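# Clear aisle cartons and move cardboard box to desk

## Task

Pick up the small cardboard box from the shelving at the far end of the aisle and set it directly on the desk surface, not on top of a carton. Every empty carton lying inside the aisle between the shelves must be moved fully out of it. The aisle also includes a strip of floor in front of its mouth, as deep as the robot's base is long (0.33 m). At the end the gripper must hold nothing, the robot must touch nothing movable, and the cardboard box must be still; if any of these fails, the task fails. The robot must not tip over or finish leaning, or the task fails.

## Robot and tools

Robot: a Hello Robot Stretch 3 with a single arm. It has a two-wheeled base, a mast carrying a lift, and a telescoping arm that reaches out to the robot's right side. The gripper cannot move forward on its own, so you drive the base to get it there. The base measures 0.33 m long by 0.34 m wide. It spins about the point between the drive wheels, which is 0.05 m behind the front edge, and it cannot move sideways. With the arm pulled in and the wrist folded, the wrist pokes up to 0.06 m beyond the right side and a spin sweeps a 0.28 m radius; an unfolded, level gripper reaches past that circle.

Frames: the base frame has its origin on the floor between the drive wheels, x forward, y to the left, z up. hand_pose is reported in this frame, at the point where closed fingertips meet; with all wrist joints at zero its x axis points up, y back toward the mast, z to the rear. The odometry frame is the base frame as it was when the scene began.

execute_actions: argument actions is a list containing one action or none (an empty list only returns state and pictures). An action can have base, joints, or both, plus optional contact_limits. The base entry holds exactly one command, and both are offsets from where the base was last reported: translate_m, metres, -1 to 1, positive forward; rotate_rad, radians, -3.2 to 3.2, positive is counter-clockwise seen from above. joints is one dictionary keyed by joint name, each value an absolute target: lift_m 0 to 1.1 (arm height on the mast), arm_m 0 to 0.52 (extension), wrist_yaw_rad -1.345 to 4.42 (0 along the arm, positive swings toward the front, 3.0 folds over the base), wrist_pitch_rad -1.57 to 0.451 (0 level, negative tips fingers down), wrist_roll_rad -2.911 to 2.911, gripper_m -0.089 to 0.179 (larger is wider; the actual fingertip gap is smaller than the value, zero below 0.007), head_pan_rad -3.953 to 1.73 (positive left, -1.57 looks along the arm), head_tilt_rad -1.53 to 0.419 (negative down). contact_limits takes only arm_m: a motor effort in percent, 1 to 100, at which the arm motion halts; smaller is softer but very small halts it immediately. Joints and base left out of an action may keep pushing toward earlier targets. Any unknown key or out-of-range value makes the whole call rejected with no motion. cameras picks which images come back: head_camera, nav_camera, wrist_camera or all; omitted means all, [] means none.

wait: seconds, 0 to 10; commands nothing and returns state and images. zoom_image: camera plus region [x0, y0, x1, y1] in pixels from the top-left of that camera's latest full image, at most 504 by 504. finished_scene: scene, the number of the current scene; irreversible, and it reports success.

Result lines: joint_positions; hand_pose; base_status and joint_status (done, off_target meaning stopped short and maybe still pushing, contact_stop, time_out, torque_fault); on_its_own for things not commanded this call, where held at is a target rather than a position; base_odometry from wheel counts, heading -3.142 to 3.142; turned_by_wheels and turned_by_imu since the previous result; base_tilt in degrees, positive when leaning forward or right, with a fixed error up to about 4 degrees; motor_effort in percent with the peak in brackets, noisy and biased, positive toward larger joint values, and positive wheel effort drives forward; lidar_m, 12 ranges in 30 degree sectors, first straight ahead, counting counter-clockwise (4th left, 7th behind, 10th right), plane 0.17 m high, 0.15 to 12 m, dash for nothing seen, blind to clear objects and partly blocked by the robot; wrist_depth_mm and head_depth_mm, 7 by 7 grids of median depth (45 to 1000 mm and 280 to 4000 mm), the head grid following the sideways image; contact_limits with current, default and maximum; pictures naming image order. Camera calibration in OpenCV form is supplied and may be slightly off.

If a call reports a stop, later motion calls in the same reply are skipped. While you think, the robot keeps your last command.

Gripping: command gripper_m below the object's width to grasp; open at least 0.02 above the touching value to release. Neither the reading nor done confirms a grasp; check images. Over-squeezing weakens the grip; send a new value to squeeze again.

Fast driving (0.30 m/s, 1.9 rad/s) requires lift_m under 0.30, arm_m under 0.03 and wrist_yaw_rad over 2.54; otherwise 0.10 m/s and 0.63 rad/s.

Cautions: fold or unfold the wrist only with lift_m 0.32 to 0.95, wrist_pitch_rad -0.4 and roll near 0; after folding, lift_m may go down to 0.25. With yaw below -0.4 keep pitch at -0.5 or lower. Arm and lift go slack after a contact stop; a slack lift can sink under load or keep pressing. Wrist, head and base have no contact stop and will shove; wrists shut off for 10 s after prolonged strain. Pushing against something rigid with the gripper above about 0.45 m, pushing again after a stop, driving while holding or pushing something fixed, or snagging furniture (worst in reverse) can tip the robot. If it leans, reverse the last move in small steps, free the gripper, and lower lift_m to about 0.2. Avoid dropping, slamming, or hard shoves, and watch for loose objects being nudged by outside disturbances.

Each tool is called after ">>>" as a command line: name --argument value for each argument, lists and objects as JSON in quotes; but a table of rows of numbers goes row by row, as --pt "numbers of a row", without its own name.

## Session

>>> execute_actions --actions '[{"joints":{"head_tilt_rad":-0.6}}]'

Scene clock: 0.93 s.
base_odometry: x=+0.000 y=+0.000 heading=+0.000 (m, m, rad; odometry frame)
turned_by_wheels: +0.000 (rad since the last result)
turned_by_imu: +0.000 (rad since the last result)
base_tilt: forward=+0.2 right=-1.1 (deg)
lidar_m: 1.77 1.79 0.82 0.79 0.89 0.98 2.00 2.02 1.99 1.67 2.16 1.88
head_depth_mm: 1480 1653 1859 2094 1799 1452 1206 / 1475 1638 1848 2106 1806 1453 1209 / 1471 1635 1821 2081 1799 1445 1204 / 1463 1633 1838 2071 1792 1442 1201 / 1461 1625 1820 2079 1791 1436 1204 / 1449 1616 1809 2075 1783 1436 1199 / 1441 1597 1791 2044 1770 1429 1196
base_status: not commanded
joint_positions: lift_m=+0.506 arm_m=-0.003 wrist_yaw_rad=+2.809 wrist_pitch_rad=-0.510 wrist_roll_rad=-0.002 gripper_m=+0.037 head_pan_rad=+0.017 head_tilt_rad=-0.592
joint_status: all done
motor_effort: left_wheel=+0(1) right_wheel=+0(0) lift_m=+45(45) arm_m=-1(1) wrist_yaw_rad=+0(0) wrist_pitch_rad=+8(8) wrist_roll_rad=+0(0) gripper_m=+0(0) head_pan_rad=+0(0) head_tilt_rad=-5(39) (%)
hand_pose: x=+0.0479 y=+0.0583 z=+0.4989 quat_wxyz=(+0.289, +0.703, +0.063, +0.646) (m; base frame)
wrist_depth_mm: - - - 863 - - - / - - - 926 - - - / - - - - - - - / - - - - - - - / 896 927 916 928 934 886 891 / 810 - 819 758 793 774 760 / 697 - 667 695 662 652 657
pictures: head_camera (sideways: a quarter turn clockwise sets it upright), nav_camera (sideways: a quarter turn counterclockwise sets it upright), wrist_camera
camera_calibration (this result's frames):
head_camera: T_world_to_cam=[[-0.545496, -0.0326125, -0.837478, 1.11091], [-0.0605095, 0.998167, 0.000543225, 0.00921794], [0.835926, 0.0509717, -0.54647, 0.66533], [0, 0, 0, 1]] pos_world=[0.0503865, -0.00688459, 1.29394]
nav_camera: T_world_to_cam=[[0.562757, -0.038032, 0.825747, -1.03482], [-0.0477615, -0.998768, -0.0134509, 0.064024], [0.825242, -0.0318694, -0.56388, 0.684162], [0, 0, 0, 1]] pos_world=[0.0208126, 0.0463926, 1.24115]
wrist_camera: T_world_to_cam=[[0.946348, -0.322117, -0.0257965, -0.0128687], [-0.221565, -0.588679, -0.777409, 0.471518], [0.235231, 0.741416, -0.628466, 0.428927], [0, 0, 0, 1]] pos_world=[0.0157535, -0.0445855, 0.635797]
Images, in order (width x height): head_camera 896x504, nav_camera 672x504, wrist_camera 644x364.

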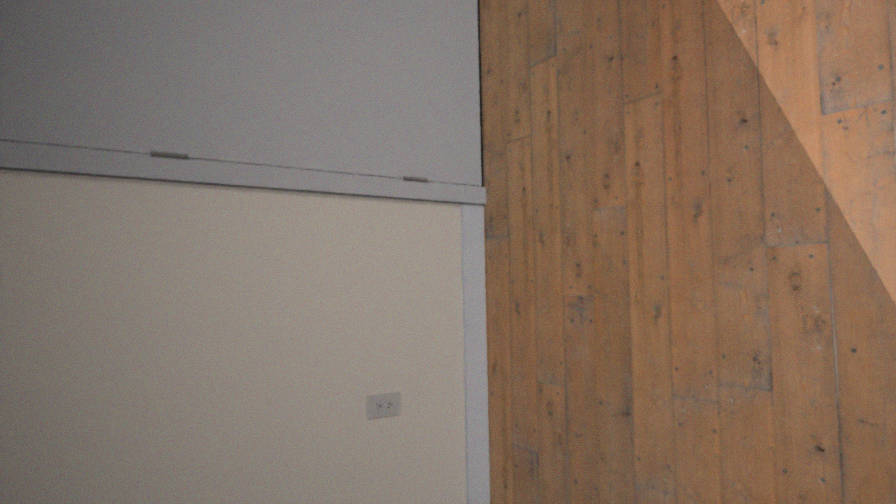

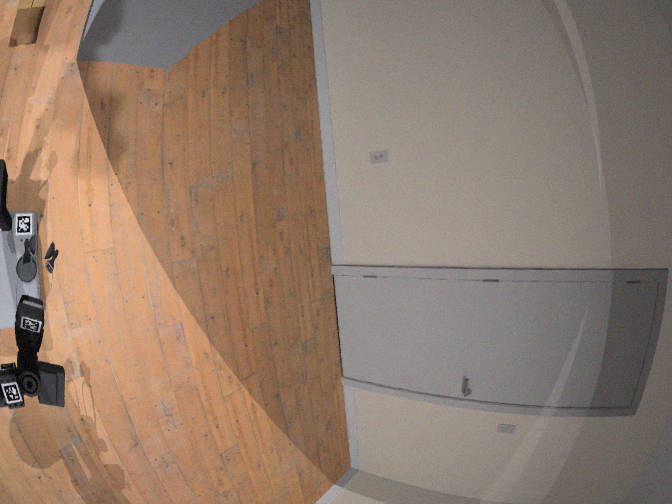

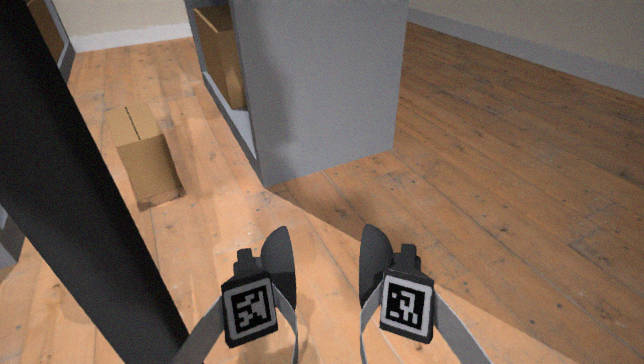

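>>> execute_actions --actions '[{"joints":{"head_pan_rad":1.5,"head_tilt_rad":-0.7}}]' --cameras '["nav_camera","head_camera"]'

>>> execute_actions --actions '[{"joints":{"head_pan_rad":-1.57,"head_tilt_rad":-0.5}}]' --cameras '["nav_camera","head_camera"]'

Scene clock: 2.57 s.
base_odometry: x=+0.000 y=+0.000 heading=+0.000 (m, m, rad; odometry frame)
turned_by_wheels: +0.000 (rad since the last result)
turned_by_imu: +0.000 (rad since the last result)
base_tilt: forward=+0.3 right=-1.1 (deg)
lidar_m: 1.76 1.79 0.82 0.79 0.89 0.99 2.00 2.03 1.98 1.67 2.16 1.88
head_depth_mm: 656 745 865 1028 1275 1359 1154 / 645 732 846 1001 1227 1356 1157 / 646 721 829 974 1191 1355 1154 / 1396 1269 1293 1527 1542 1348 1154 / 2216 2520 2700 2060 1583 1349 1152 / 2194 2451 2675 2048 1492 1343 1177 / 2139 2351 2316 1925 1623 1382 -
base_status: not commanded
joint_positions: lift_m=+0.506 arm_m=-0.003 wrist_yaw_rad=+2.809 wrist_pitch_rad=-0.510 wrist_roll_rad=-0.002 gripper_m=+0.037 head_pan_rad=+1.493 head_tilt_rad=-0.691
joint_status: all done
motor_effort: left_wheel=+1(0) right_wheel=+0(0) lift_m=+45(45) arm_m=-1(0) wrist_yaw_rad=+1(1) wrist_pitch_rad=+8(8) wrist_roll_rad=+0(0) gripper_m=+0(0) head_pan_rad=+4(47) head_tilt_rad=-5(17) (%)
hand_pose: x=+0.0479 y=+0.0583 z=+0.4989 quat_wxyz=(+0.289, +0.703, +0.063, +0.646) (m; base frame)
wrist_depth_mm: - - - 869 - - - / - - - 949 - - - / - - - - - - - / - - - - - - - / 892 933 921 941 894 869 889 / 792 - 808 784 787 755 734 / 706 - 658 683 659 665 681
pictures: head_camera (sideways: a quarter turn clockwise sets it upright), nav_camera (sideways: a quarter turn counterclockwise sets it upright)
camera_calibration (this result's frames):
head_camera: T_world_to_cam=[[-0.0257219, -0.625976, -0.779418, 1.03204], [-0.999373, 0.0350761, 0.00480992, 0.00939061], [0.0243281, 0.779053, -0.626486, 0.774377], [0, 0, 0, 1]] pos_world=[0.0170917, 0.0424244, 1.28948]
nav_camera: T_world_to_cam=[[0.0975925, 0.635197, 0.76616, -0.954306], [0.989603, -0.143656, -0.00695432, 0.0492369], [0.105646, 0.758873, -0.642613, 0.790975], [0, 0, 0, 1]] pos_world=[-0.0391552, 0.0129963, 1.23978]
Images, in order (width x height): head_camera 896x504, nav_camera 672x504.

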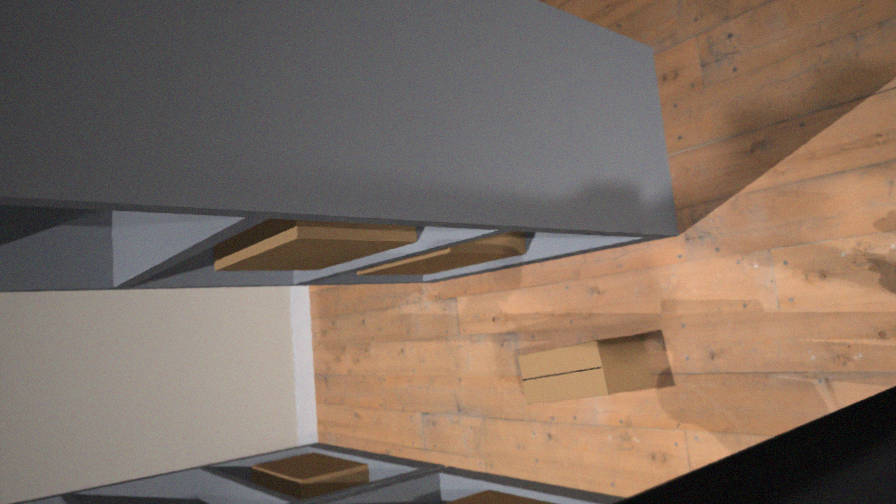

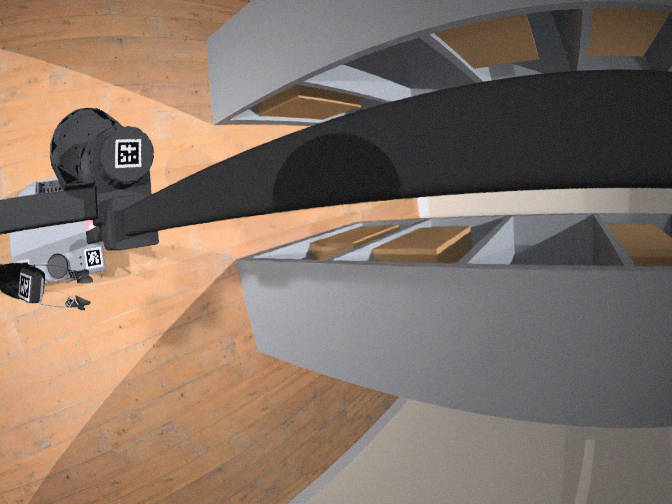

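Scene clock: 4.60 s.
base_odometry: x=+0.000 y=+0.000 heading=+0.000 (m, m, rad; odometry frame)
turned_by_wheels: +0.000 (rad since the last result)
turned_by_imu: +0.000 (rad since the last result)
base_tilt: forward=+0.3 right=-1.0 (deg)
lidar_m: 1.76 1.79 0.82 0.79 0.89 0.99 2.00 2.02 1.98 1.67 2.17 1.87
head_depth_mm: 1833 2019 2016 2460 1982 1552 1267 / 1829 2008 1991 2430 1980 1555 1268 / 1815 1984 1994 2410 1976 1538 1267 / 1791 1970 1948 2384 1959 1538 1260 / 1763 1950 1955 2342 1965 1526 1260 / 1752 1944 2038 2352 1949 1531 1254 / 1738 1925 2122 2336 1953 1522 1246
base_status: not commanded
joint_positions: lift_m=+0.506 arm_m=-0.003 wrist_yaw_rad=+2.809 wrist_pitch_rad=-0.510 wrist_roll_rad=-0.002 gripper_m=+0.037 head_pan_rad=-1.563 head_tilt_rad=-0.507
joint_status: all done
motor_effort: left_wheel=+0(1) right_wheel=+0(0) lift_m=+45(45) arm_m=-1(1) wrist_yaw_rad=+1(0) wrist_pitch_rad=+8(8) wrist_roll_rad=+0(0) gripper_m=+0(0) head_pan_rad=-5(46) head_tilt_rad=+3(24) (%)
hand_pose: x=+0.0479 y=+0.0583 z=+0.4989 quat_wxyz=(+0.289, +0.703, +0.063, +0.646) (m; base frame)
wrist_depth_mm: - - - 858 - - - / - - - 947 - - - / - - - - - - - / - - - - - - - / 891 924 897 881 916 876 874 / 788 - 794 774 790 755 747 / 693 - 675 672 640 691 669
pictures: head_camera (sideways: a quarter turn clockwise sets it upright), nav_camera (sideways: a quarter turn counterclockwise sets it upright)
camera_calibration (this result's frames):
head_camera: T_world_to_cam=[[-0.0269503, 0.473065, -0.880615, 1.164], [0.998688, 0.0511079, -0.00310866, 0.0075113], [0.0435358, -0.879544, -0.473822, 0.57564], [0, 0, 0, 1]] pos_world=[-0.00119238, -0.0447296, 1.29781]
nav_camera: T_world_to_cam=[[-0.0438444, -0.490601, 0.870281, -1.08919], [-0.998269, 0.0556863, -0.0189005, 0.0769187], [-0.0391901, -0.869603, -0.492193, 0.596165], [0, 0, 0, 1]] pos_world=[0.0523944, -0.0202156, 1.24279]
Images, in order (width x height): head_camera 896x504, nav_camera 672x504.

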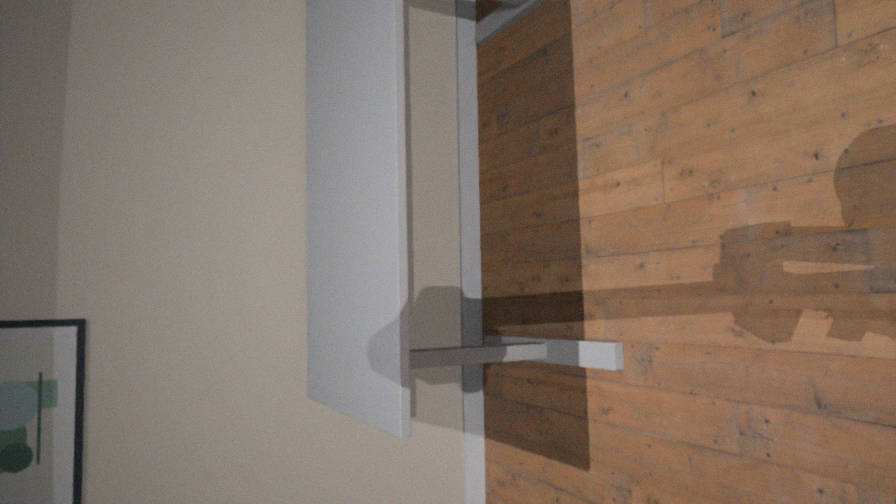

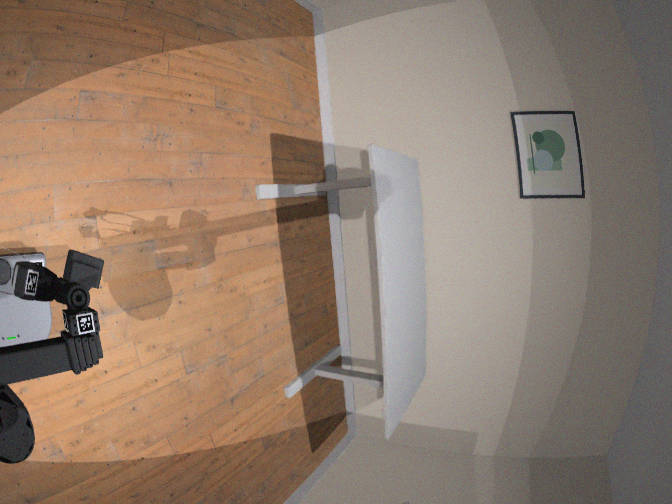

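>>> execute_actions --actions '[{"base":{"rotate_rad":2.033},"joints":{"lift_m":0.42,"wrist_pitch_rad":-0.4,"wrist_yaw_rad":0,"head_pan_rad":-0.35,"head_tilt_rad":-0.6}}]' --cameras '["head_camera"]'

>>> execute_actions --actions '[{"base":{"translate_m":0.415},"joints":{"wrist_pitch_rad":-1.5,"gripper_m":0.179,"head_tilt_rad":-0.8}}]' --cameras '["head_camera","nav_camera"]'

Scene clock: 10.07 s.
base_odometry: x=+0.000 y=+0.000 heading=+2.033 (m, m, rad; odometry frame)
turned_by_wheels: +2.033 (rad since the last result)
turned_by_imu: +2.025 (rad since the last result)
base_tilt: forward=+0.2 right=-1.0 (deg)
lidar_m: 0.87 0.94 2.00 2.00 1.99 1.67 1.67 1.93 1.77 1.78 0.84 0.79
head_depth_mm: 611 667 751 853 992 1184 1211 / 1350 1426 946 893 1009 1190 1206 / 2179 2376 2614 1877 1625 1396 1202 / 2204 2439 2767 2364 1790 1404 1198 / 2227 2459 2725 2359 1787 1397 1200 / 2134 1948 1736 1944 1686 1437 1197 / 1345 1292 1677 1425 1350 1302 1193
base_status: done
joint_positions: lift_m=+0.421 arm_m=-0.003 wrist_yaw_rad=+0.002 wrist_pitch_rad=-0.418 wrist_roll_rad=-0.002 gripper_m=+0.037 head_pan_rad=-0.357 head_tilt_rad=-0.592
joint_status: all done
motor_effort: left_wheel=-2(5) right_wheel=+5(9) lift_m=+24(39) arm_m=-1(1) wrist_yaw_rad=-2(3) wrist_pitch_rad=+10(12) wrist_roll_rad=+0(0) gripper_m=+0(0) head_pan_rad=+4(48) head_tilt_rad=-4(17) (%)
hand_pose: x=-0.0211 y=-0.3665 z=+0.4333 quat_wxyz=(+0.693, +0.148, -0.691, -0.146) (m; base frame)
wrist_depth_mm: - - - - - - - / - - - - - - - / - - - - - - - / 703 - - - - - - / 727 899 897 889 902 834 858 / 723 759 752 735 757 724 698 / 653 646 643 624 610 624 602
pictures: head_camera (sideways: a quarter turn clockwise sets it upright)
camera_calibration (this result's frames):
head_camera: T_world_to_cam=[[-0.519971, 0.169288, -0.83724, 1.11044], [0.308759, 0.95114, 0.000562052, 0.00694088], [0.796428, -0.258213, -0.546835, 0.666046], [0, 0, 0, 1]] pos_world=[0.0447968, -0.022604, 1.29392]
Images, in order (width x height): head_camera 896x504.

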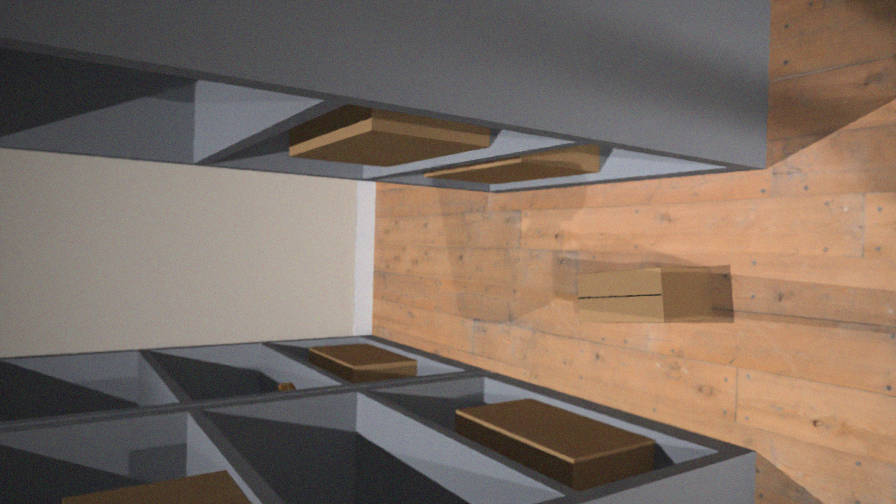

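Scene clock: 15.17 s.
base_odometry: x=-0.185 y=+0.372 heading=+2.033 (m, m, rad; odometry frame)
turned_by_wheels: +0.000 (rad since the last result)
turned_by_imu: +0.000 (rad since the last result)
base_tilt: forward=+0.2 right=-1.1 (deg)
lidar_m: 0.48 0.47 1.85 1.87 2.28 2.25 2.07 2.09 1.91 0.65 0.50 0.49
head_depth_mm: 1055 1169 1043 1028 1212 1190 1083 / 1913 2193 2176 1575 1433 1266 1121 / 1905 2206 2337 1822 1515 1237 1117 / 1910 2203 2327 1834 1512 1215 1121 / 1913 2078 2108 1780 1503 1288 1118 / 1066 1243 1348 1225 1244 1208 1113 / 999 790 1327 1063 900 868 1093
base_status: done
joint_positions: lift_m=+0.421 arm_m=-0.003 wrist_yaw_rad=+0.002 wrist_pitch_rad=-1.496 wrist_roll_rad=-0.002 gripper_m=+0.179 head_pan_rad=-0.357 head_tilt_rad=-0.790
joint_status: all done
motor_effort: left_wheel=-2(3) right_wheel=+4(9) lift_m=+24(24) arm_m=-1(1) wrist_yaw_rad=-1(2) wrist_pitch_rad=-2(9) wrist_roll_rad=+0(0) gripper_m=+0(91) head_pan_rad=+4(4) head_tilt_rad=-5(26) (%)
hand_pose: x=-0.0216 y=-0.1370 z=+0.3020 quat_wxyz=(+0.519, +0.482, -0.517, -0.481) (m; base frame)
wrist_depth_mm: 467 460 458 461 454 469 461 / 463 465 469 471 463 468 456 / 476 463 467 475 469 468 473 / 480 474 472 477 469 469 471 / 478 475 481 - - - 478 / 486 487 487 - - - 477 / - 489 488 - - - -
pictures: head_camera (sideways: a quarter turn clockwise sets it upright), nav_camera (sideways: a quarter turn counterclockwise sets it upright)
camera_calibration (this result's frames):
head_camera: T_world_to_cam=[[-0.663988, 0.222917, -0.713743, 0.950339], [0.309519, 0.95085, 0.00902849, -0.00408488], [0.680675, -0.214922, -0.70035, 0.866451], [0, 0, 0, 1]] pos_world=[0.0425062, -0.0217432, 1.28515]
nav_camera: T_world_to_cam=[[0.651769, -0.294066, 0.699087, -0.870272], [-0.410911, -0.911675, -0.000391271, 0.0492353], [0.637456, -0.287007, -0.715036, 0.881931], [0, 0, 0, 1]] pos_world=[0.0252552, 0.0420904, 1.23903]
Images, in order (width x height): head_camera 896x504, nav_camera 672x504.

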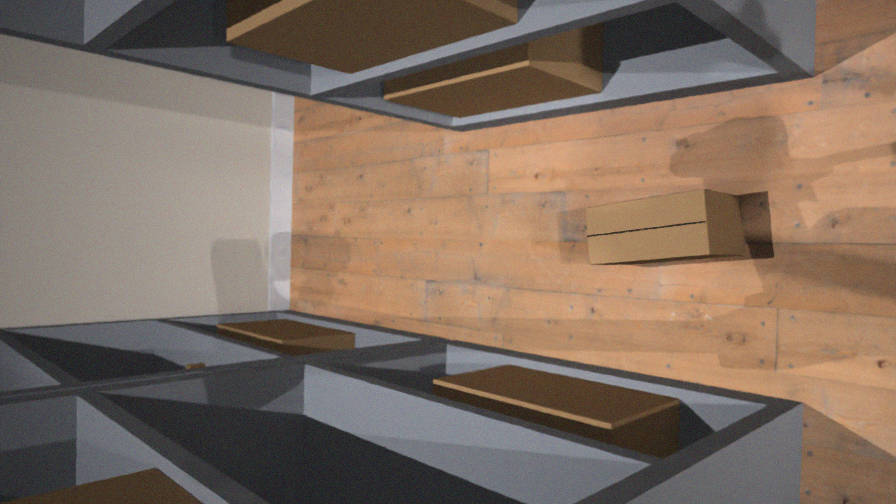

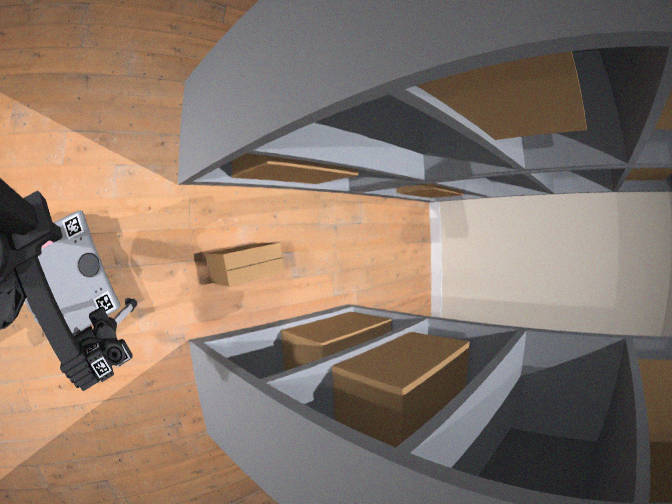

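>>> execute_actions --actions '[{"base":{"rotate_rad":1.23},"joints":{"lift_m":0.36,"wrist_roll_rad":-0.13,"head_pan_rad":-1.57,"head_tilt_rad":-0.9}}]' --cameras '[]'

>>> execute_actions --actions '[{"joints":{"arm_m":0.485}}]' --cameras '["head_camera","wrist_camera"]'

Scene clock: 18.93 s.
base_odometry: x=-0.185 y=+0.372 heading=-3.021 (m, m, rad; odometry frame)
turned_by_wheels: +1.230 (rad since the last result)
turned_by_imu: +1.225 (rad since the last result)
base_tilt: forward=+0.2 right=-1.0 (deg)
lidar_m: 1.85 1.93 2.26 2.08 2.62 1.97 1.91 0.53 0.50 0.49 0.47 0.54
head_depth_mm: 1841 1192 1117 1187 1307 1128 1097 / 1958 2298 1968 1598 1396 1243 1111 / 1973 2301 2031 1670 1361 1234 - / 1994 2303 2014 1657 1371 1232 1113 / 1912 1866 1848 1634 1424 1237 1097 / 1118 1287 1211 1156 1255 1190 1095 / 720 1297 1175 969 828 1160 1097
base_status: done
joint_positions: lift_m=+0.361 arm_m=-0.003 wrist_yaw_rad=+0.002 wrist_pitch_rad=-1.497 wrist_roll_rad=-0.123 gripper_m=+0.179 head_pan_rad=-1.563 head_tilt_rad=-0.889
joint_status: all done
motor_effort: left_wheel=-2(5) right_wheel=+5(9) lift_m=+24(27) arm_m=-1(1) wrist_yaw_rad=-1(2) wrist_pitch_rad=-2(2) wrist_roll_rad=-3(2) gripper_m=+1(0) head_pan_rad=-4(45) head_tilt_rad=-6(19) (%)
hand_pose: x=-0.0216 y=-0.1370 z=+0.2420 quat_wxyz=(+0.549, +0.510, -0.484, -0.451) (m; base frame)
wrist_depth_mm: 398 398 400 395 398 408 400 / 406 402 401 403 399 407 400 / 413 406 406 413 404 405 408 / 410 413 412 417 411 406 417 / 417 421 415 - - - 413 / 414 415 418 - - - 424 / - 423 425 - - - -
pictures: none
No camera images: the call's "cameras" was empty. Leave "cameras" out to get every camera's image.

Scene clock: 23.70 s.
base_odometry: x=-0.185 y=+0.372 heading=-3.021 (m, m, rad; odometry frame)
turned_by_wheels: +0.000 (rad since the last result)
turned_by_imu: -0.001 (rad since the last result)
base_tilt: forward=+0.2 right=-1.0 (deg)
lidar_m: 1.85 1.93 2.26 2.08 2.63 1.97 1.91 0.53 0.50 0.49 0.47 0.54
head_depth_mm: 1836 1193 1120 1190 1310 1129 1091 / 1960 2279 1951 1593 1397 1238 1107 / 1971 2304 2021 1763 1252 1216 1123 / 1986 2298 2024 1713 1332 1240 1123 / 1903 1857 1848 1630 1420 1240 1096 / 1120 1287 1209 1155 1248 1194 1093 / 721 1296 1166 967 825 1157 1090
base_status: not commanded
joint_positions: lift_m=+0.361 arm_m=+0.485 wrist_yaw_rad=+0.000 wrist_pitch_rad=-1.498 wrist_roll_rad=-0.124 gripper_m=+0.179 head_pan_rad=-1.563 head_tilt_rad=-0.889
joint_status: all done
motor_effort: left_wheel=-2(2) right_wheel=+5(4) lift_m=+24(24) arm_m=+3(5) wrist_yaw_rad=+0(2) wrist_pitch_rad=-1(2) wrist_roll_rad=-2(3) gripper_m=+0(0) head_pan_rad=-4(4) head_tilt_rad=-7(6) (%)
hand_pose: x=-0.0216 y=-0.6244 z=+0.2420 quat_wxyz=(+0.549, +0.510, -0.485, -0.451) (m; base frame)
wrist_depth_mm: 355 398 398 398 400 398 398 / 363 404 402 224 222 403 402 / 370 407 406 224 225 414 406 / 373 409 409 227 226 412 410 / 385 414 409 230 229 418 407 / 366 422 417 231 233 425 373 / - 422 423 234 235 426 -
pictures: head_camera (sideways: a quarter turn clockwise sets it upright), wrist_camera
camera_calibration (this result's frames):
head_camera: T_world_to_cam=[[-0.02912, 0.766792, -0.641235, 0.851983], [0.998716, 0.0489248, 0.0131505, -0.0136539], [0.041456, -0.640029, -0.767232, 0.957329], [0, 0, 0, 1]] pos_world=[-0.00124087, -0.0399073, 1.28099]
wrist_camera: T_world_to_cam=[[-0.994819, -0.101306, -0.00848405, -0.0819097], [-0.10165, 0.990037, 0.0974382, 0.631222], [-0.00147152, 0.0977958, -0.995205, 0.471722], [0, 0, 0, 1]] pos_world=[-0.0166276, -0.679363, 0.40726]
Images, in order (width x height): head_camera 896x504, wrist_camera 644x364.

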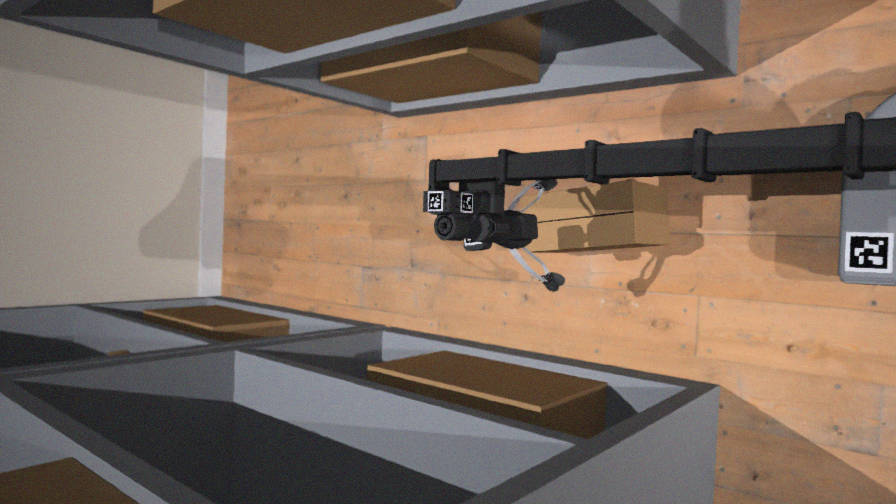

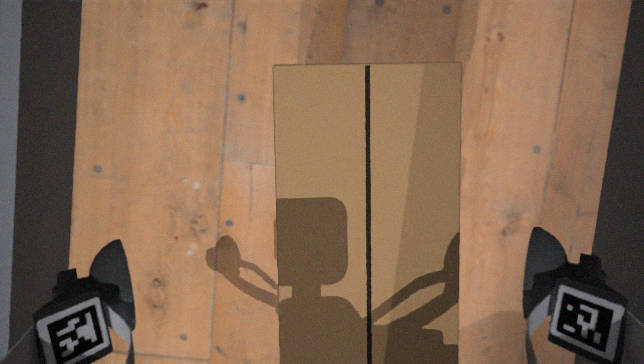

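>>> execute_actions --actions '[{"base":{"translate_m":-0.029},"joints":{"arm_m":0.471,"lift_m":0.33}}]' --cameras '["wrist_camera"]'

>>> execute_actions --actions '[{"joints":{"lift_m":0.27}}]' --cameras '["wrist_camera"]'

Scene clock: 25.60 s.
base_odometry: x=-0.156 y=+0.375 heading=-3.021 (m, m, rad; odometry frame)
turned_by_wheels: +0.000 (rad since the last result)
turned_by_imu: +0.000 (rad since the last result)
base_tilt: forward=+0.3 right=-1.0 (deg)
lidar_m: 1.88 1.96 2.27 2.08 2.63 1.94 1.88 0.52 0.48 0.49 0.48 0.54
head_depth_mm: 1107 1128 1031 972 1287 1106 1100 / 1969 2238 1621 1557 1384 1238 1102 / 1972 2300 2020 1716 1379 1237 1125 / 1985 2289 2015 1720 1247 1211 1122 / 1919 2019 1931 1654 1420 1242 1093 / 1148 1295 1245 1250 1278 1210 1096 / 822 1295 1170 968 874 1159 1094
base_status: done
joint_positions: lift_m=+0.331 arm_m=+0.471 wrist_yaw_rad=+0.000 wrist_pitch_rad=-1.498 wrist_roll_rad=-0.124 gripper_m=+0.179 head_pan_rad=-1.563 head_tilt_rad=-0.889
joint_status: all done
motor_effort: left_wheel=-2(6) right_wheel=+4(7) lift_m=+24(27) arm_m=-4(5) wrist_yaw_rad=+1(1) wrist_pitch_rad=-1(1) wrist_roll_rad=-2(2) gripper_m=+0(1) head_pan_rad=-4(4) head_tilt_rad=-6(6) (%)
hand_pose: x=-0.0216 y=-0.6109 z=+0.2120 quat_wxyz=(+0.549, +0.510, -0.485, -0.451) (m; base frame)
wrist_depth_mm: 367 375 366 190 367 369 370 / 372 372 193 193 194 374 376 / 376 378 193 194 194 378 374 / 381 379 197 195 196 381 383 / 378 383 197 198 199 389 372 / 387 389 202 199 201 386 333 / - 388 202 202 203 392 -
pictures: wrist_camera
camera_calibration (this result's frames):
wrist_camera: T_world_to_cam=[[-0.994819, -0.101308, -0.00848792, -0.0807899], [-0.101652, 0.990033, 0.0974778, 0.620699], [-0.00147195, 0.0978355, -0.995202, 0.440574], [0, 0, 0, 1]] pos_world=[-0.0166275, -0.665801, 0.37727]
Images, in order (width x height): wrist_camera 644x364.

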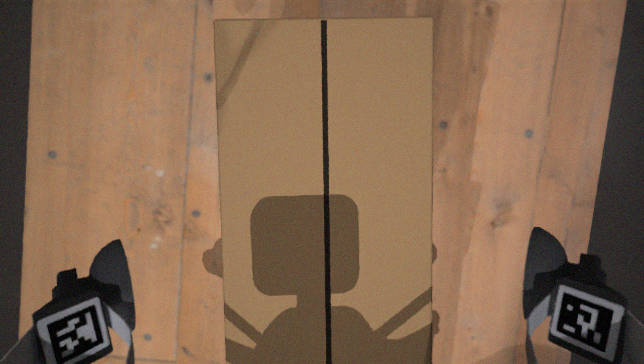

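Scene clock: 26.97 s.
base_odometry: x=-0.156 y=+0.375 heading=-3.021 (m, m, rad; odometry frame)
turned_by_wheels: +0.000 (rad since the last result)
turned_by_imu: +0.000 (rad since the last result)
base_tilt: forward=+0.2 right=-1.0 (deg)
lidar_m: 1.88 1.96 2.27 2.07 2.63 1.94 1.88 0.53 0.48 0.49 0.48 0.54
head_depth_mm: 1108 1129 1028 970 1283 1104 1094 / 1963 2252 1612 1559 1381 1217 1108 / 1965 2303 2021 1719 1363 1234 - / 1968 2321 2016 1666 1273 1219 1120 / 1909 2030 1943 1653 1428 1241 1092 / 1143 1290 1248 1245 1282 1214 1097 / 823 1300 1171 969 877 1161 1092
base_status: not commanded
joint_positions: lift_m=+0.271 arm_m=+0.471 wrist_yaw_rad=+0.000 wrist_pitch_rad=-1.498 wrist_roll_rad=-0.124 gripper_m=+0.179 head_pan_rad=-1.563 head_tilt_rad=-0.889
joint_status: all done
motor_effort: left_wheel=-2(2) right_wheel=+4(4) lift_m=+24(23) arm_m=-4(4) wrist_yaw_rad=+0(0) wrist_pitch_rad=-1(1) wrist_roll_rad=-3(2) gripper_m=+1(0) head_pan_rad=-4(3) head_tilt_rad=-7(6) (%)
hand_pose: x=-0.0216 y=-0.6109 z=+0.1520 quat_wxyz=(+0.549, +0.510, -0.485, -0.451) (m; base frame)
wrist_depth_mm: 308 308 131 131 130 311 310 / 312 309 132 132 132 314 314 / 311 314 133 133 133 311 316 / 320 313 135 134 135 321 319 / 323 320 136 136 136 321 323 / 324 327 137 138 138 324 325 / - 327 139 140 139 327 -
pictures: wrist_camera
camera_calibration (this result's frames):
wrist_camera: T_world_to_cam=[[-0.994819, -0.101308, -0.00848789, -0.0812993], [-0.101652, 0.990033, 0.0974776, 0.626548], [-0.00147196, 0.0978354, -0.995202, 0.380852], [0, 0, 0, 1]] pos_world=[-0.0166275, -0.6658, 0.31726]
Images, in order (width x height): wrist_camera 644x364.

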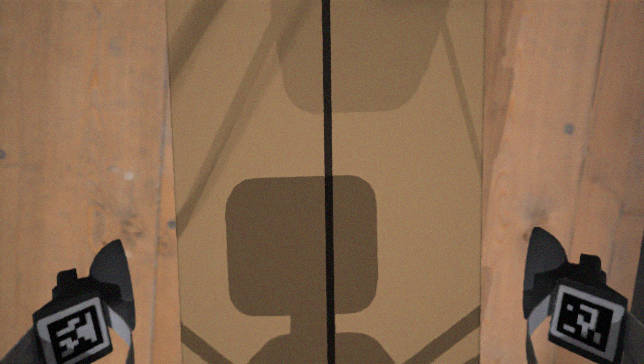

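>>> execute_actions --actions '[{"joints":{"gripper_m":0.08}}]' --cameras '[]'

>>> execute_actions --actions '[{"joints":{"lift_m":0.32}}]' --cameras '[]'

>>> execute_actions --actions '[{"base":{"translate_m":0.03},"joints":{"arm_m":0.15,"wrist_roll_rad":1.57}}]' --cameras '["wrist_camera","head_camera"]'

Scene clock: 29.00 s.
base_odometry: x=-0.156 y=+0.375 heading=-3.021 (m, m, rad; odometry frame)
turned_by_wheels: +0.000 (rad since the last result)
turned_by_imu: +0.000 (rad since the last result)
base_tilt: forward=+0.1 right=-0.9 (deg)
lidar_m: 1.88 1.96 2.27 2.07 2.63 1.94 1.88 0.52 0.48 0.49 0.48 0.54
head_depth_mm: 1113 1134 1027 972 1285 1104 1095 / 1944 2249 1615 1554 1386 1216 1108 / 1973 2312 2023 1713 1364 1237 - / 1993 2293 2019 1662 1304 1214 1125 / 1920 2027 1935 1658 1419 1238 1091 / 1145 1290 1241 1249 1286 1212 1096 / 821 1293 1171 966 875 1159 1094
base_status: not commanded
joint_positions: lift_m=+0.271 arm_m=+0.471 wrist_yaw_rad=+0.000 wrist_pitch_rad=-1.498 wrist_roll_rad=-0.124 gripper_m=+0.081 head_pan_rad=-1.563 head_tilt_rad=-0.889
joint_status: all done
motor_effort: left_wheel=-2(2) right_wheel=+4(4) lift_m=+24(25) arm_m=-4(4) wrist_yaw_rad=+1(1) wrist_pitch_rad=-1(1) wrist_roll_rad=-2(3) gripper_m=-18(100) head_pan_rad=-4(5) head_tilt_rad=-6(6) (%)
hand_pose: x=-0.0216 y=-0.6109 z=+0.1520 quat_wxyz=(+0.549, +0.510, -0.485, -0.451) (m; base frame)
wrist_depth_mm: 307 309 128 129 129 307 309 / 313 311 130 130 130 313 313 / 313 313 131 131 131 317 319 / 318 322 132 132 132 321 321 / 322 321 133 133 134 320 321 / 321 327 134 135 135 135 324 / 327 - 136 136 137 329 329
pictures: none
No camera images: the call's "cameras" was empty. Leave "cameras" out to get every camera's image.

Scene clock: 30.30 s.
base_odometry: x=-0.156 y=+0.375 heading=-3.021 (m, m, rad; odometry frame)
turned_by_wheels: +0.000 (rad since the last result)
turned_by_imu: +0.000 (rad since the last result)
base_tilt: forward=+0.3 right=-0.9 (deg)
lidar_m: 1.88 1.96 2.27 2.07 2.63 1.95 1.88 0.53 0.48 0.49 0.48 0.54
head_depth_mm: 1116 1132 1028 974 1289 1106 1098 / 1960 2244 1622 1560 1384 1224 1095 / 1976 2308 2025 1704 1391 1237 1125 / 1984 2315 2023 1713 1200 1215 1127 / 1902 2027 1936 1652 1428 1237 1094 / 1145 1292 1248 1246 1279 1212 1095 / 818 1297 1175 968 875 1159 1095
base_status: not commanded
joint_positions: lift_m=+0.319 arm_m=+0.471 wrist_yaw_rad=+0.000 wrist_pitch_rad=-1.498 wrist_roll_rad=-0.124 gripper_m=+0.081 head_pan_rad=-1.563 head_tilt_rad=-0.889
joint_status: all done
motor_effort: left_wheel=-2(2) right_wheel=+5(4) lift_m=+65(67) arm_m=-4(4) wrist_yaw_rad=+1(0) wrist_pitch_rad=-1(1) wrist_roll_rad=-2(3) gripper_m=-18(18) head_pan_rad=-4(5) head_tilt_rad=-6(7) (%)
hand_pose: x=-0.0216 y=-0.6108 z=+0.2008 quat_wxyz=(+0.549, +0.510, -0.484, -0.451) (m; base frame)
wrist_depth_mm: 358 357 128 128 129 359 359 / 358 360 129 130 130 361 360 / 361 362 130 131 132 368 365 / 363 367 132 132 133 369 369 / 370 368 133 134 134 375 375 / 374 374 135 135 136 136 373 / 381 - 136 136 136 379 344
pictures: none
No camera images: the call's "cameras" was empty. Leave "cameras" out to get every camera's image.

Scene clock: 33.87 s.
base_odometry: x=-0.186 y=+0.371 heading=-3.021 (m, m, rad; odometry frame)
turned_by_wheels: +0.000 (rad since the last result)
turned_by_imu: -0.001 (rad since the last result)
base_tilt: forward=+0.2 right=-1.0 (deg)
lidar_m: 1.85 1.93 2.27 2.07 2.63 1.98 1.91 0.53 0.25 0.24 0.25 0.54
head_depth_mm: 1831 1196 1121 1192 1328 1136 1097 / 1956 2302 1980 1590 1396 1239 1105 / 1967 2311 2035 1675 1421 1315 1074 / 1983 2280 2031 1681 1428 1261 1095 / 1913 1868 1848 1624 1422 1241 1096 / 1120 1291 1210 1160 1263 1190 1096 / 719 1293 1171 970 827 1159 1091
base_status: done
joint_positions: lift_m=+0.319 arm_m=+0.150 wrist_yaw_rad=+0.000 wrist_pitch_rad=-1.498 wrist_roll_rad=+1.564 gripper_m=+0.081 head_pan_rad=-1.563 head_tilt_rad=-0.889
joint_status: all done
motor_effort: left_wheel=-2(3) right_wheel=+4(11) lift_m=+65(65) arm_m=-4(4) wrist_yaw_rad=+0(1) wrist_pitch_rad=-1(1) wrist_roll_rad=+3(4) gripper_m=-18(18) head_pan_rad=-5(4) head_tilt_rad=-6(6) (%)
hand_pose: x=-0.0215 y=-0.2895 z=+0.2007 quat_wxyz=(+0.003, +0.002, -0.732, -0.681) (m; base frame)
wrist_depth_mm: 371 359 128 128 128 127 - / 378 370 129 129 129 129 - / 385 375 131 130 131 130 - / 403 386 132 132 132 132 - / 401 397 133 133 134 134 - / 411 403 134 135 135 136 - / 420 - 137 137 137 379 -
pictures: head_camera (sideways: a quarter turn clockwise sets it upright), wrist_camera
camera_calibration (this result's frames):
head_camera: T_world_to_cam=[[-0.029023, 0.766795, -0.641235, 0.851982], [0.998722, 0.0487985, 0.0131505, -0.013654], [0.041375, -0.640034, -0.767232, 0.957329], [0, 0, 0, 1]] pos_world=[-0.00124592, -0.0399064, 1.28099]
wrist_camera: T_world_to_cam=[[0.0161557, 0.995928, -0.0886939, 0.307322], [0.985708, -0.000987552, 0.168459, 0.0259122], [0.167685, -0.0901479, -0.98171, 0.344419], [0, 0, 0, 1]] pos_world=[-0.0882609, -0.274996, 0.361012]
Images, in order (width x height): head_camera 896x504, wrist_camera 644x364.

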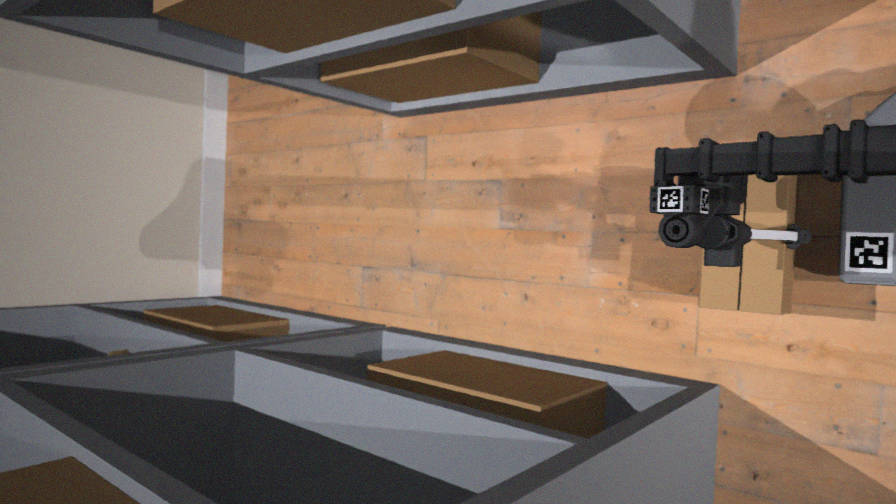

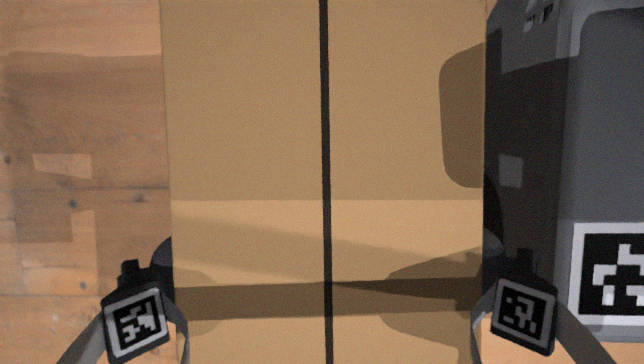

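>>> execute_actions --actions '[{"base":{"rotate_rad":-1.575},"joints":{"head_pan_rad":0,"head_tilt_rad":-0.7}}]' --cameras '["head_camera"]'

>>> execute_actions --actions '[{"base":{"translate_m":-0.15},"joints":{"arm_m":0.45,"lift_m":0.285}}]' --cameras '[]'

>>> execute_actions --actions '[{"joints":{"lift_m":0.272}}]' --cameras '[]'

>>> execute_actions --actions '[{"joints":{"gripper_m":0.179}}]' --cameras '[]'

>>> execute_actions --actions '[{"joints":{"lift_m":0.36}}]' --cameras '["wrist_camera","head_camera"]'

Scene clock: 37.90 s.
base_odometry: x=-0.186 y=+0.371 heading=+1.687 (m, m, rad; odometry frame)
turned_by_wheels: -1.575 (rad since the last result)
turned_by_imu: -1.570 (rad since the last result)
base_tilt: forward=+0.2 right=-1.1 (deg)
lidar_m: 1.28 0.46 0.54 1.85 1.93 2.26 2.07 2.62 0.24 0.24 0.25 0.50
head_depth_mm: 1074 1111 1128 1033 1005 1240 997 / 1864 2136 2357 1577 1490 1316 1148 / 1887 2125 2419 2020 1618 1349 1152 / 1896 2144 2425 2014 1608 1339 1150 / 1871 2067 2204 1942 1612 1344 1145 / 1073 1202 1356 1263 1246 1251 1121 / 1024 793 1358 1172 938 818 944
base_status: done
joint_positions: lift_m=+0.319 arm_m=+0.150 wrist_yaw_rad=+0.000 wrist_pitch_rad=-1.498 wrist_roll_rad=+1.564 gripper_m=+0.081 head_pan_rad=-0.007 head_tilt_rad=-0.705
joint_status: all done
motor_effort: left_wheel=+3(7) right_wheel=-5(11) lift_m=+65(65) arm_m=-4(4) wrist_yaw_rad=+1(0) wrist_pitch_rad=-1(1) wrist_roll_rad=+3(3) gripper_m=-18(18) head_pan_rad=+4(46) head_tilt_rad=+2(22) (%)
hand_pose: x=-0.0215 y=-0.2895 z=+0.2007 quat_wxyz=(+0.003, +0.002, -0.732, -0.681) (m; base frame)
wrist_depth_mm: 369 360 127 128 127 128 - / 372 368 129 129 129 129 - / 390 382 130 130 131 131 - / 396 387 131 132 132 132 - / 410 391 133 134 134 134 - / 417 408 134 135 135 136 - / 427 - 136 136 137 377 -
pictures: head_camera (sideways: a quarter turn clockwise sets it upright)
camera_calibration (this result's frames):
head_camera: T_world_to_cam=[[-0.636878, -0.0185927, -0.770741, 1.02446], [-0.0357088, 0.999348, 0.00539947, 0.0027448], [0.770137, 0.030961, -0.637126, 0.783669], [0, 0, 0, 1]] pos_world=[0.0490216, -0.00795873, 1.28887]
Images, in order (width x height): head_camera 896x504.

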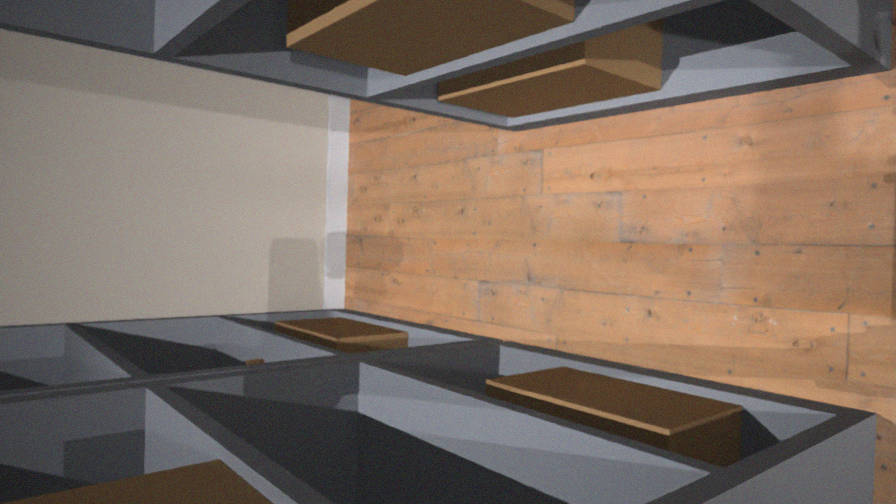

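Scene clock: 41.33 s.
base_odometry: x=-0.168 y=+0.222 heading=+1.688 (m, m, rad; odometry frame)
turned_by_wheels: +0.000 (rad since the last result)
turned_by_imu: +0.000 (rad since the last result)
base_tilt: forward=+0.2 right=-1.0 (deg)
lidar_m: 1.10 0.60 0.75 1.85 1.92 2.13 1.93 2.47 0.55 0.53 0.74 0.62
head_depth_mm: 1169 1210 1126 1037 1035 1026 1129 / 2019 2222 1604 1586 1493 1311 1153 / 2010 2278 2500 2033 1624 1345 1153 / 2020 2289 2541 2013 1610 1349 1146 / 1963 2195 2220 1882 1604 1344 1147 / 1190 1311 1460 1267 1248 1263 1146 / 777 793 1421 1165 838 991 1142
base_status: done
joint_positions: lift_m=+0.286 arm_m=+0.450 wrist_yaw_rad=+0.000 wrist_pitch_rad=-1.497 wrist_roll_rad=+1.565 gripper_m=+0.081 head_pan_rad=-0.007 head_tilt_rad=-0.704
joint_status: all done
motor_effort: left_wheel=+3(3) right_wheel=-4(11) lift_m=+25(60) arm_m=+3(5) wrist_yaw_rad=+0(0) wrist_pitch_rad=-1(1) wrist_roll_rad=+2(3) gripper_m=-18(18) head_pan_rad=+4(4) head_tilt_rad=+2(3) (%)
hand_pose: x=-0.0215 y=-0.5892 z=+0.1669 quat_wxyz=(+0.002, +0.002, -0.732, -0.681) (m; base frame)
wrist_depth_mm: 332 323 127 128 128 300 295 / 339 332 128 129 129 305 298 / 346 343 131 131 131 306 304 / 357 350 132 132 133 313 312 / 364 358 133 133 134 323 317 / 374 366 134 135 135 135 323 / 386 - 136 136 136 339 333
pictures: none
No camera images: the call's "cameras" was empty. Leave "cameras" out to get every camera's image.

Scene clock: 42.13 s.
base_odometry: x=-0.168 y=+0.222 heading=+1.688 (m, m, rad; odometry frame)
turned_by_wheels: +0.000 (rad since the last result)
turned_by_imu: +0.000 (rad since the last result)
base_tilt: forward=+0.2 right=-1.1 (deg)
lidar_m: 1.10 0.60 0.75 1.85 1.93 2.13 1.93 2.46 0.55 0.53 0.74 0.62
head_depth_mm: 1171 1213 1122 1038 1039 1024 1126 / 2014 2237 1618 1591 1494 1310 1148 / 2008 2282 2521 2026 1617 1345 1150 / 2029 2299 2549 2039 1606 1338 1145 / 1958 2201 2220 1889 1615 1335 1146 / 1190 1309 1459 1268 1250 1258 1147 / 778 791 1421 1169 836 991 1144
base_status: not commanded
joint_positions: lift_m=+0.273 arm_m=+0.450 wrist_yaw_rad=+0.000 wrist_pitch_rad=-1.497 wrist_roll_rad=+1.565 gripper_m=+0.081 head_pan_rad=-0.007 head_tilt_rad=-0.704
joint_status: all done
motor_effort: left_wheel=+3(3) right_wheel=-5(5) lift_m=+23(28) arm_m=+3(3) wrist_yaw_rad=+0(0) wrist_pitch_rad=-1(1) wrist_roll_rad=+2(2) gripper_m=-18(18) head_pan_rad=+4(4) head_tilt_rad=+2(2) (%)
hand_pose: x=-0.0215 y=-0.5892 z=+0.1540 quat_wxyz=(+0.002, +0.002, -0.732, -0.681) (m; base frame)
wrist_depth_mm: 320 314 120 120 120 282 282 / 329 318 123 123 123 286 287 / 332 327 125 125 126 297 293 / 343 335 129 128 129 302 298 / 353 345 131 131 131 308 303 / 359 350 134 134 134 135 313 / 372 - 137 137 137 327 319
pictures: none
No camera images: the call's "cameras" was empty. Leave "cameras" out to get every camera's image.

Scene clock: 43.60 s.
base_odometry: x=-0.168 y=+0.222 heading=+1.688 (m, m, rad; odometry frame)
turned_by_wheels: +0.000 (rad since the last result)
turned_by_imu: +0.000 (rad since the last result)
base_tilt: forward=+0.3 right=-1.1 (deg)
lidar_m: 1.10 0.59 0.75 1.85 1.93 2.12 1.93 2.47 0.57 0.55 0.74 0.62
head_depth_mm: 1171 1211 1124 1035 1037 1025 1128 / 2009 2224 1609 1579 1487 1316 1152 / 2012 2305 2521 2026 1619 1346 1150 / 2026 2297 2524 2011 1612 1345 1149 / 1950 2220 2223 1887 1608 1342 1150 / 1189 1306 1460 1262 1245 1260 1141 / 777 793 1426 1171 836 990 1143
base_status: not commanded
joint_positions: lift_m=+0.273 arm_m=+0.450 wrist_yaw_rad=+0.000 wrist_pitch_rad=-1.494 wrist_roll_rad=+1.565 gripper_m=+0.179 head_pan_rad=-0.007 head_tilt_rad=-0.704
joint_status: all done
motor_effort: left_wheel=+3(3) right_wheel=-5(5) lift_m=+23(24) arm_m=+3(3) wrist_yaw_rad=+1(1) wrist_pitch_rad=-3(3) wrist_roll_rad=+2(2) gripper_m=+0(92) head_pan_rad=+3(4) head_tilt_rad=+2(2) (%)
hand_pose: x=-0.0215 y=-0.5900 z=+0.1540 quat_wxyz=(+0.002, +0.002, -0.733, -0.680) (m; base frame)
wrist_depth_mm: 321 131 127 125 122 287 280 / 330 134 131 128 125 292 285 / 335 137 133 130 128 298 291 / 347 334 136 133 130 306 298 / 352 338 139 137 133 312 305 / 361 147 143 139 136 323 311 / - 356 147 143 140 328 -
pictures: none
No camera images: the call's "cameras" was empty. Leave "cameras" out to get every camera's image.

Scene clock: 45.23 s.
base_odometry: x=-0.168 y=+0.222 heading=+1.688 (m, m, rad; odometry frame)
turned_by_wheels: +0.000 (rad since the last result)
turned_by_imu: +0.000 (rad since the last result)
base_tilt: forward=+0.1 right=-1.0 (deg)
lidar_m: 1.11 0.59 0.75 1.86 1.93 2.12 1.93 2.47 0.56 0.55 0.73 0.62
head_depth_mm: 1167 1209 1125 1037 1039 1023 1130 / 2006 2225 1607 1589 1491 1311 1153 / 2012 2292 2520 2034 1615 1348 1149 / 2015 2280 2517 2024 1620 1342 1151 / 1954 2200 2218 1878 1609 1345 1149 / 1191 1311 1467 1264 1245 1258 1144 / 777 792 1424 1168 836 987 1145
base_status: not commanded
joint_positions: lift_m=+0.359 arm_m=+0.450 wrist_yaw_rad=+0.000 wrist_pitch_rad=-1.495 wrist_roll_rad=+1.565 gripper_m=+0.179 head_pan_rad=-0.007 head_tilt_rad=-0.704
joint_status: all done
motor_effort: left_wheel=+3(3) right_wheel=-5(5) lift_m=+64(65) arm_m=+3(3) wrist_yaw_rad=+0(1) wrist_pitch_rad=-3(3) wrist_roll_rad=+2(2) gripper_m=+1(1) head_pan_rad=+4(4) head_tilt_rad=+2(2) (%)
hand_pose: x=-0.0215 y=-0.5899 z=+0.2407 quat_wxyz=(+0.002, +0.002, -0.733, -0.680) (m; base frame)
wrist_depth_mm: 407 403 393 210 376 369 362 / 420 411 219 214 377 378 366 / 434 415 223 218 386 377 370 / 441 433 230 224 397 390 382 / 451 441 237 228 406 399 396 / 459 450 241 233 414 407 402 / - 455 452 239 422 417 -
pictures: head_camera (sideways: a quarter turn clockwise sets it upright), wrist_camera
camera_calibration (this result's frames):
head_camera: T_world_to_cam=[[-0.636559, -0.0186308, -0.771003, 1.0248], [-0.0357673, 0.999346, 0.00538178, 0.00276818], [0.770398, 0.0310025, -0.636809, 0.783254], [0, 0, 0, 1]] pos_world=[0.0490274, -0.00795635, 1.28889]
wrist_camera: T_world_to_cam=[[0.0173734, 0.995628, -0.0917778, 0.610619], [0.985693, -0.00166379, 0.168541, 0.0184547], [0.167651, -0.0933929, -0.981413, 0.354636], [0, 0, 0, 1]] pos_world=[-0.0882544, -0.574798, 0.400976]
Images, in order (width x height): head_camera 896x504, wrist_camera 644x364.

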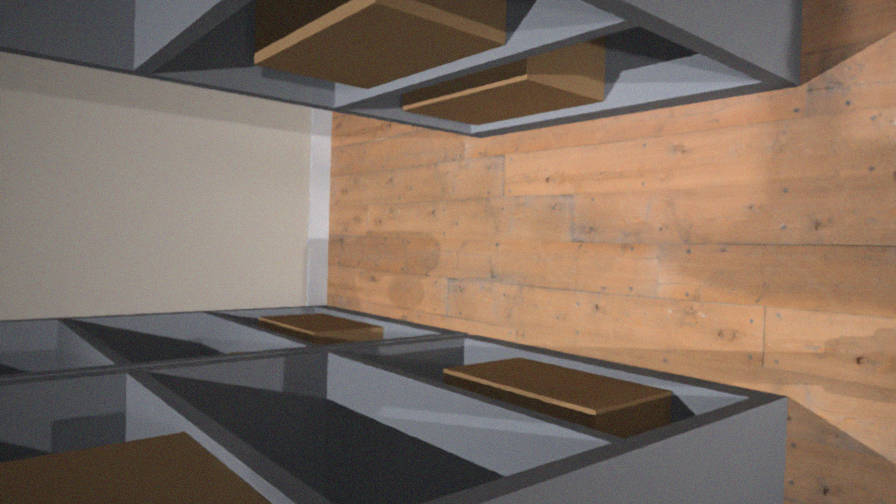

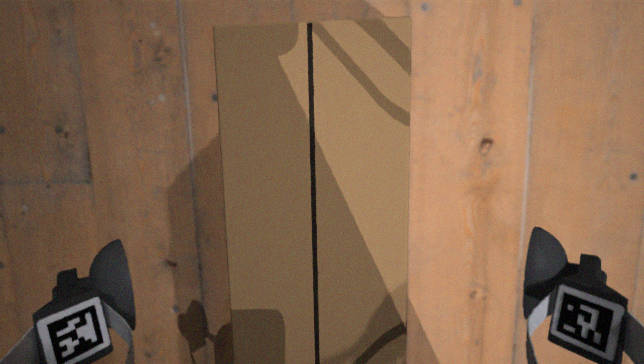

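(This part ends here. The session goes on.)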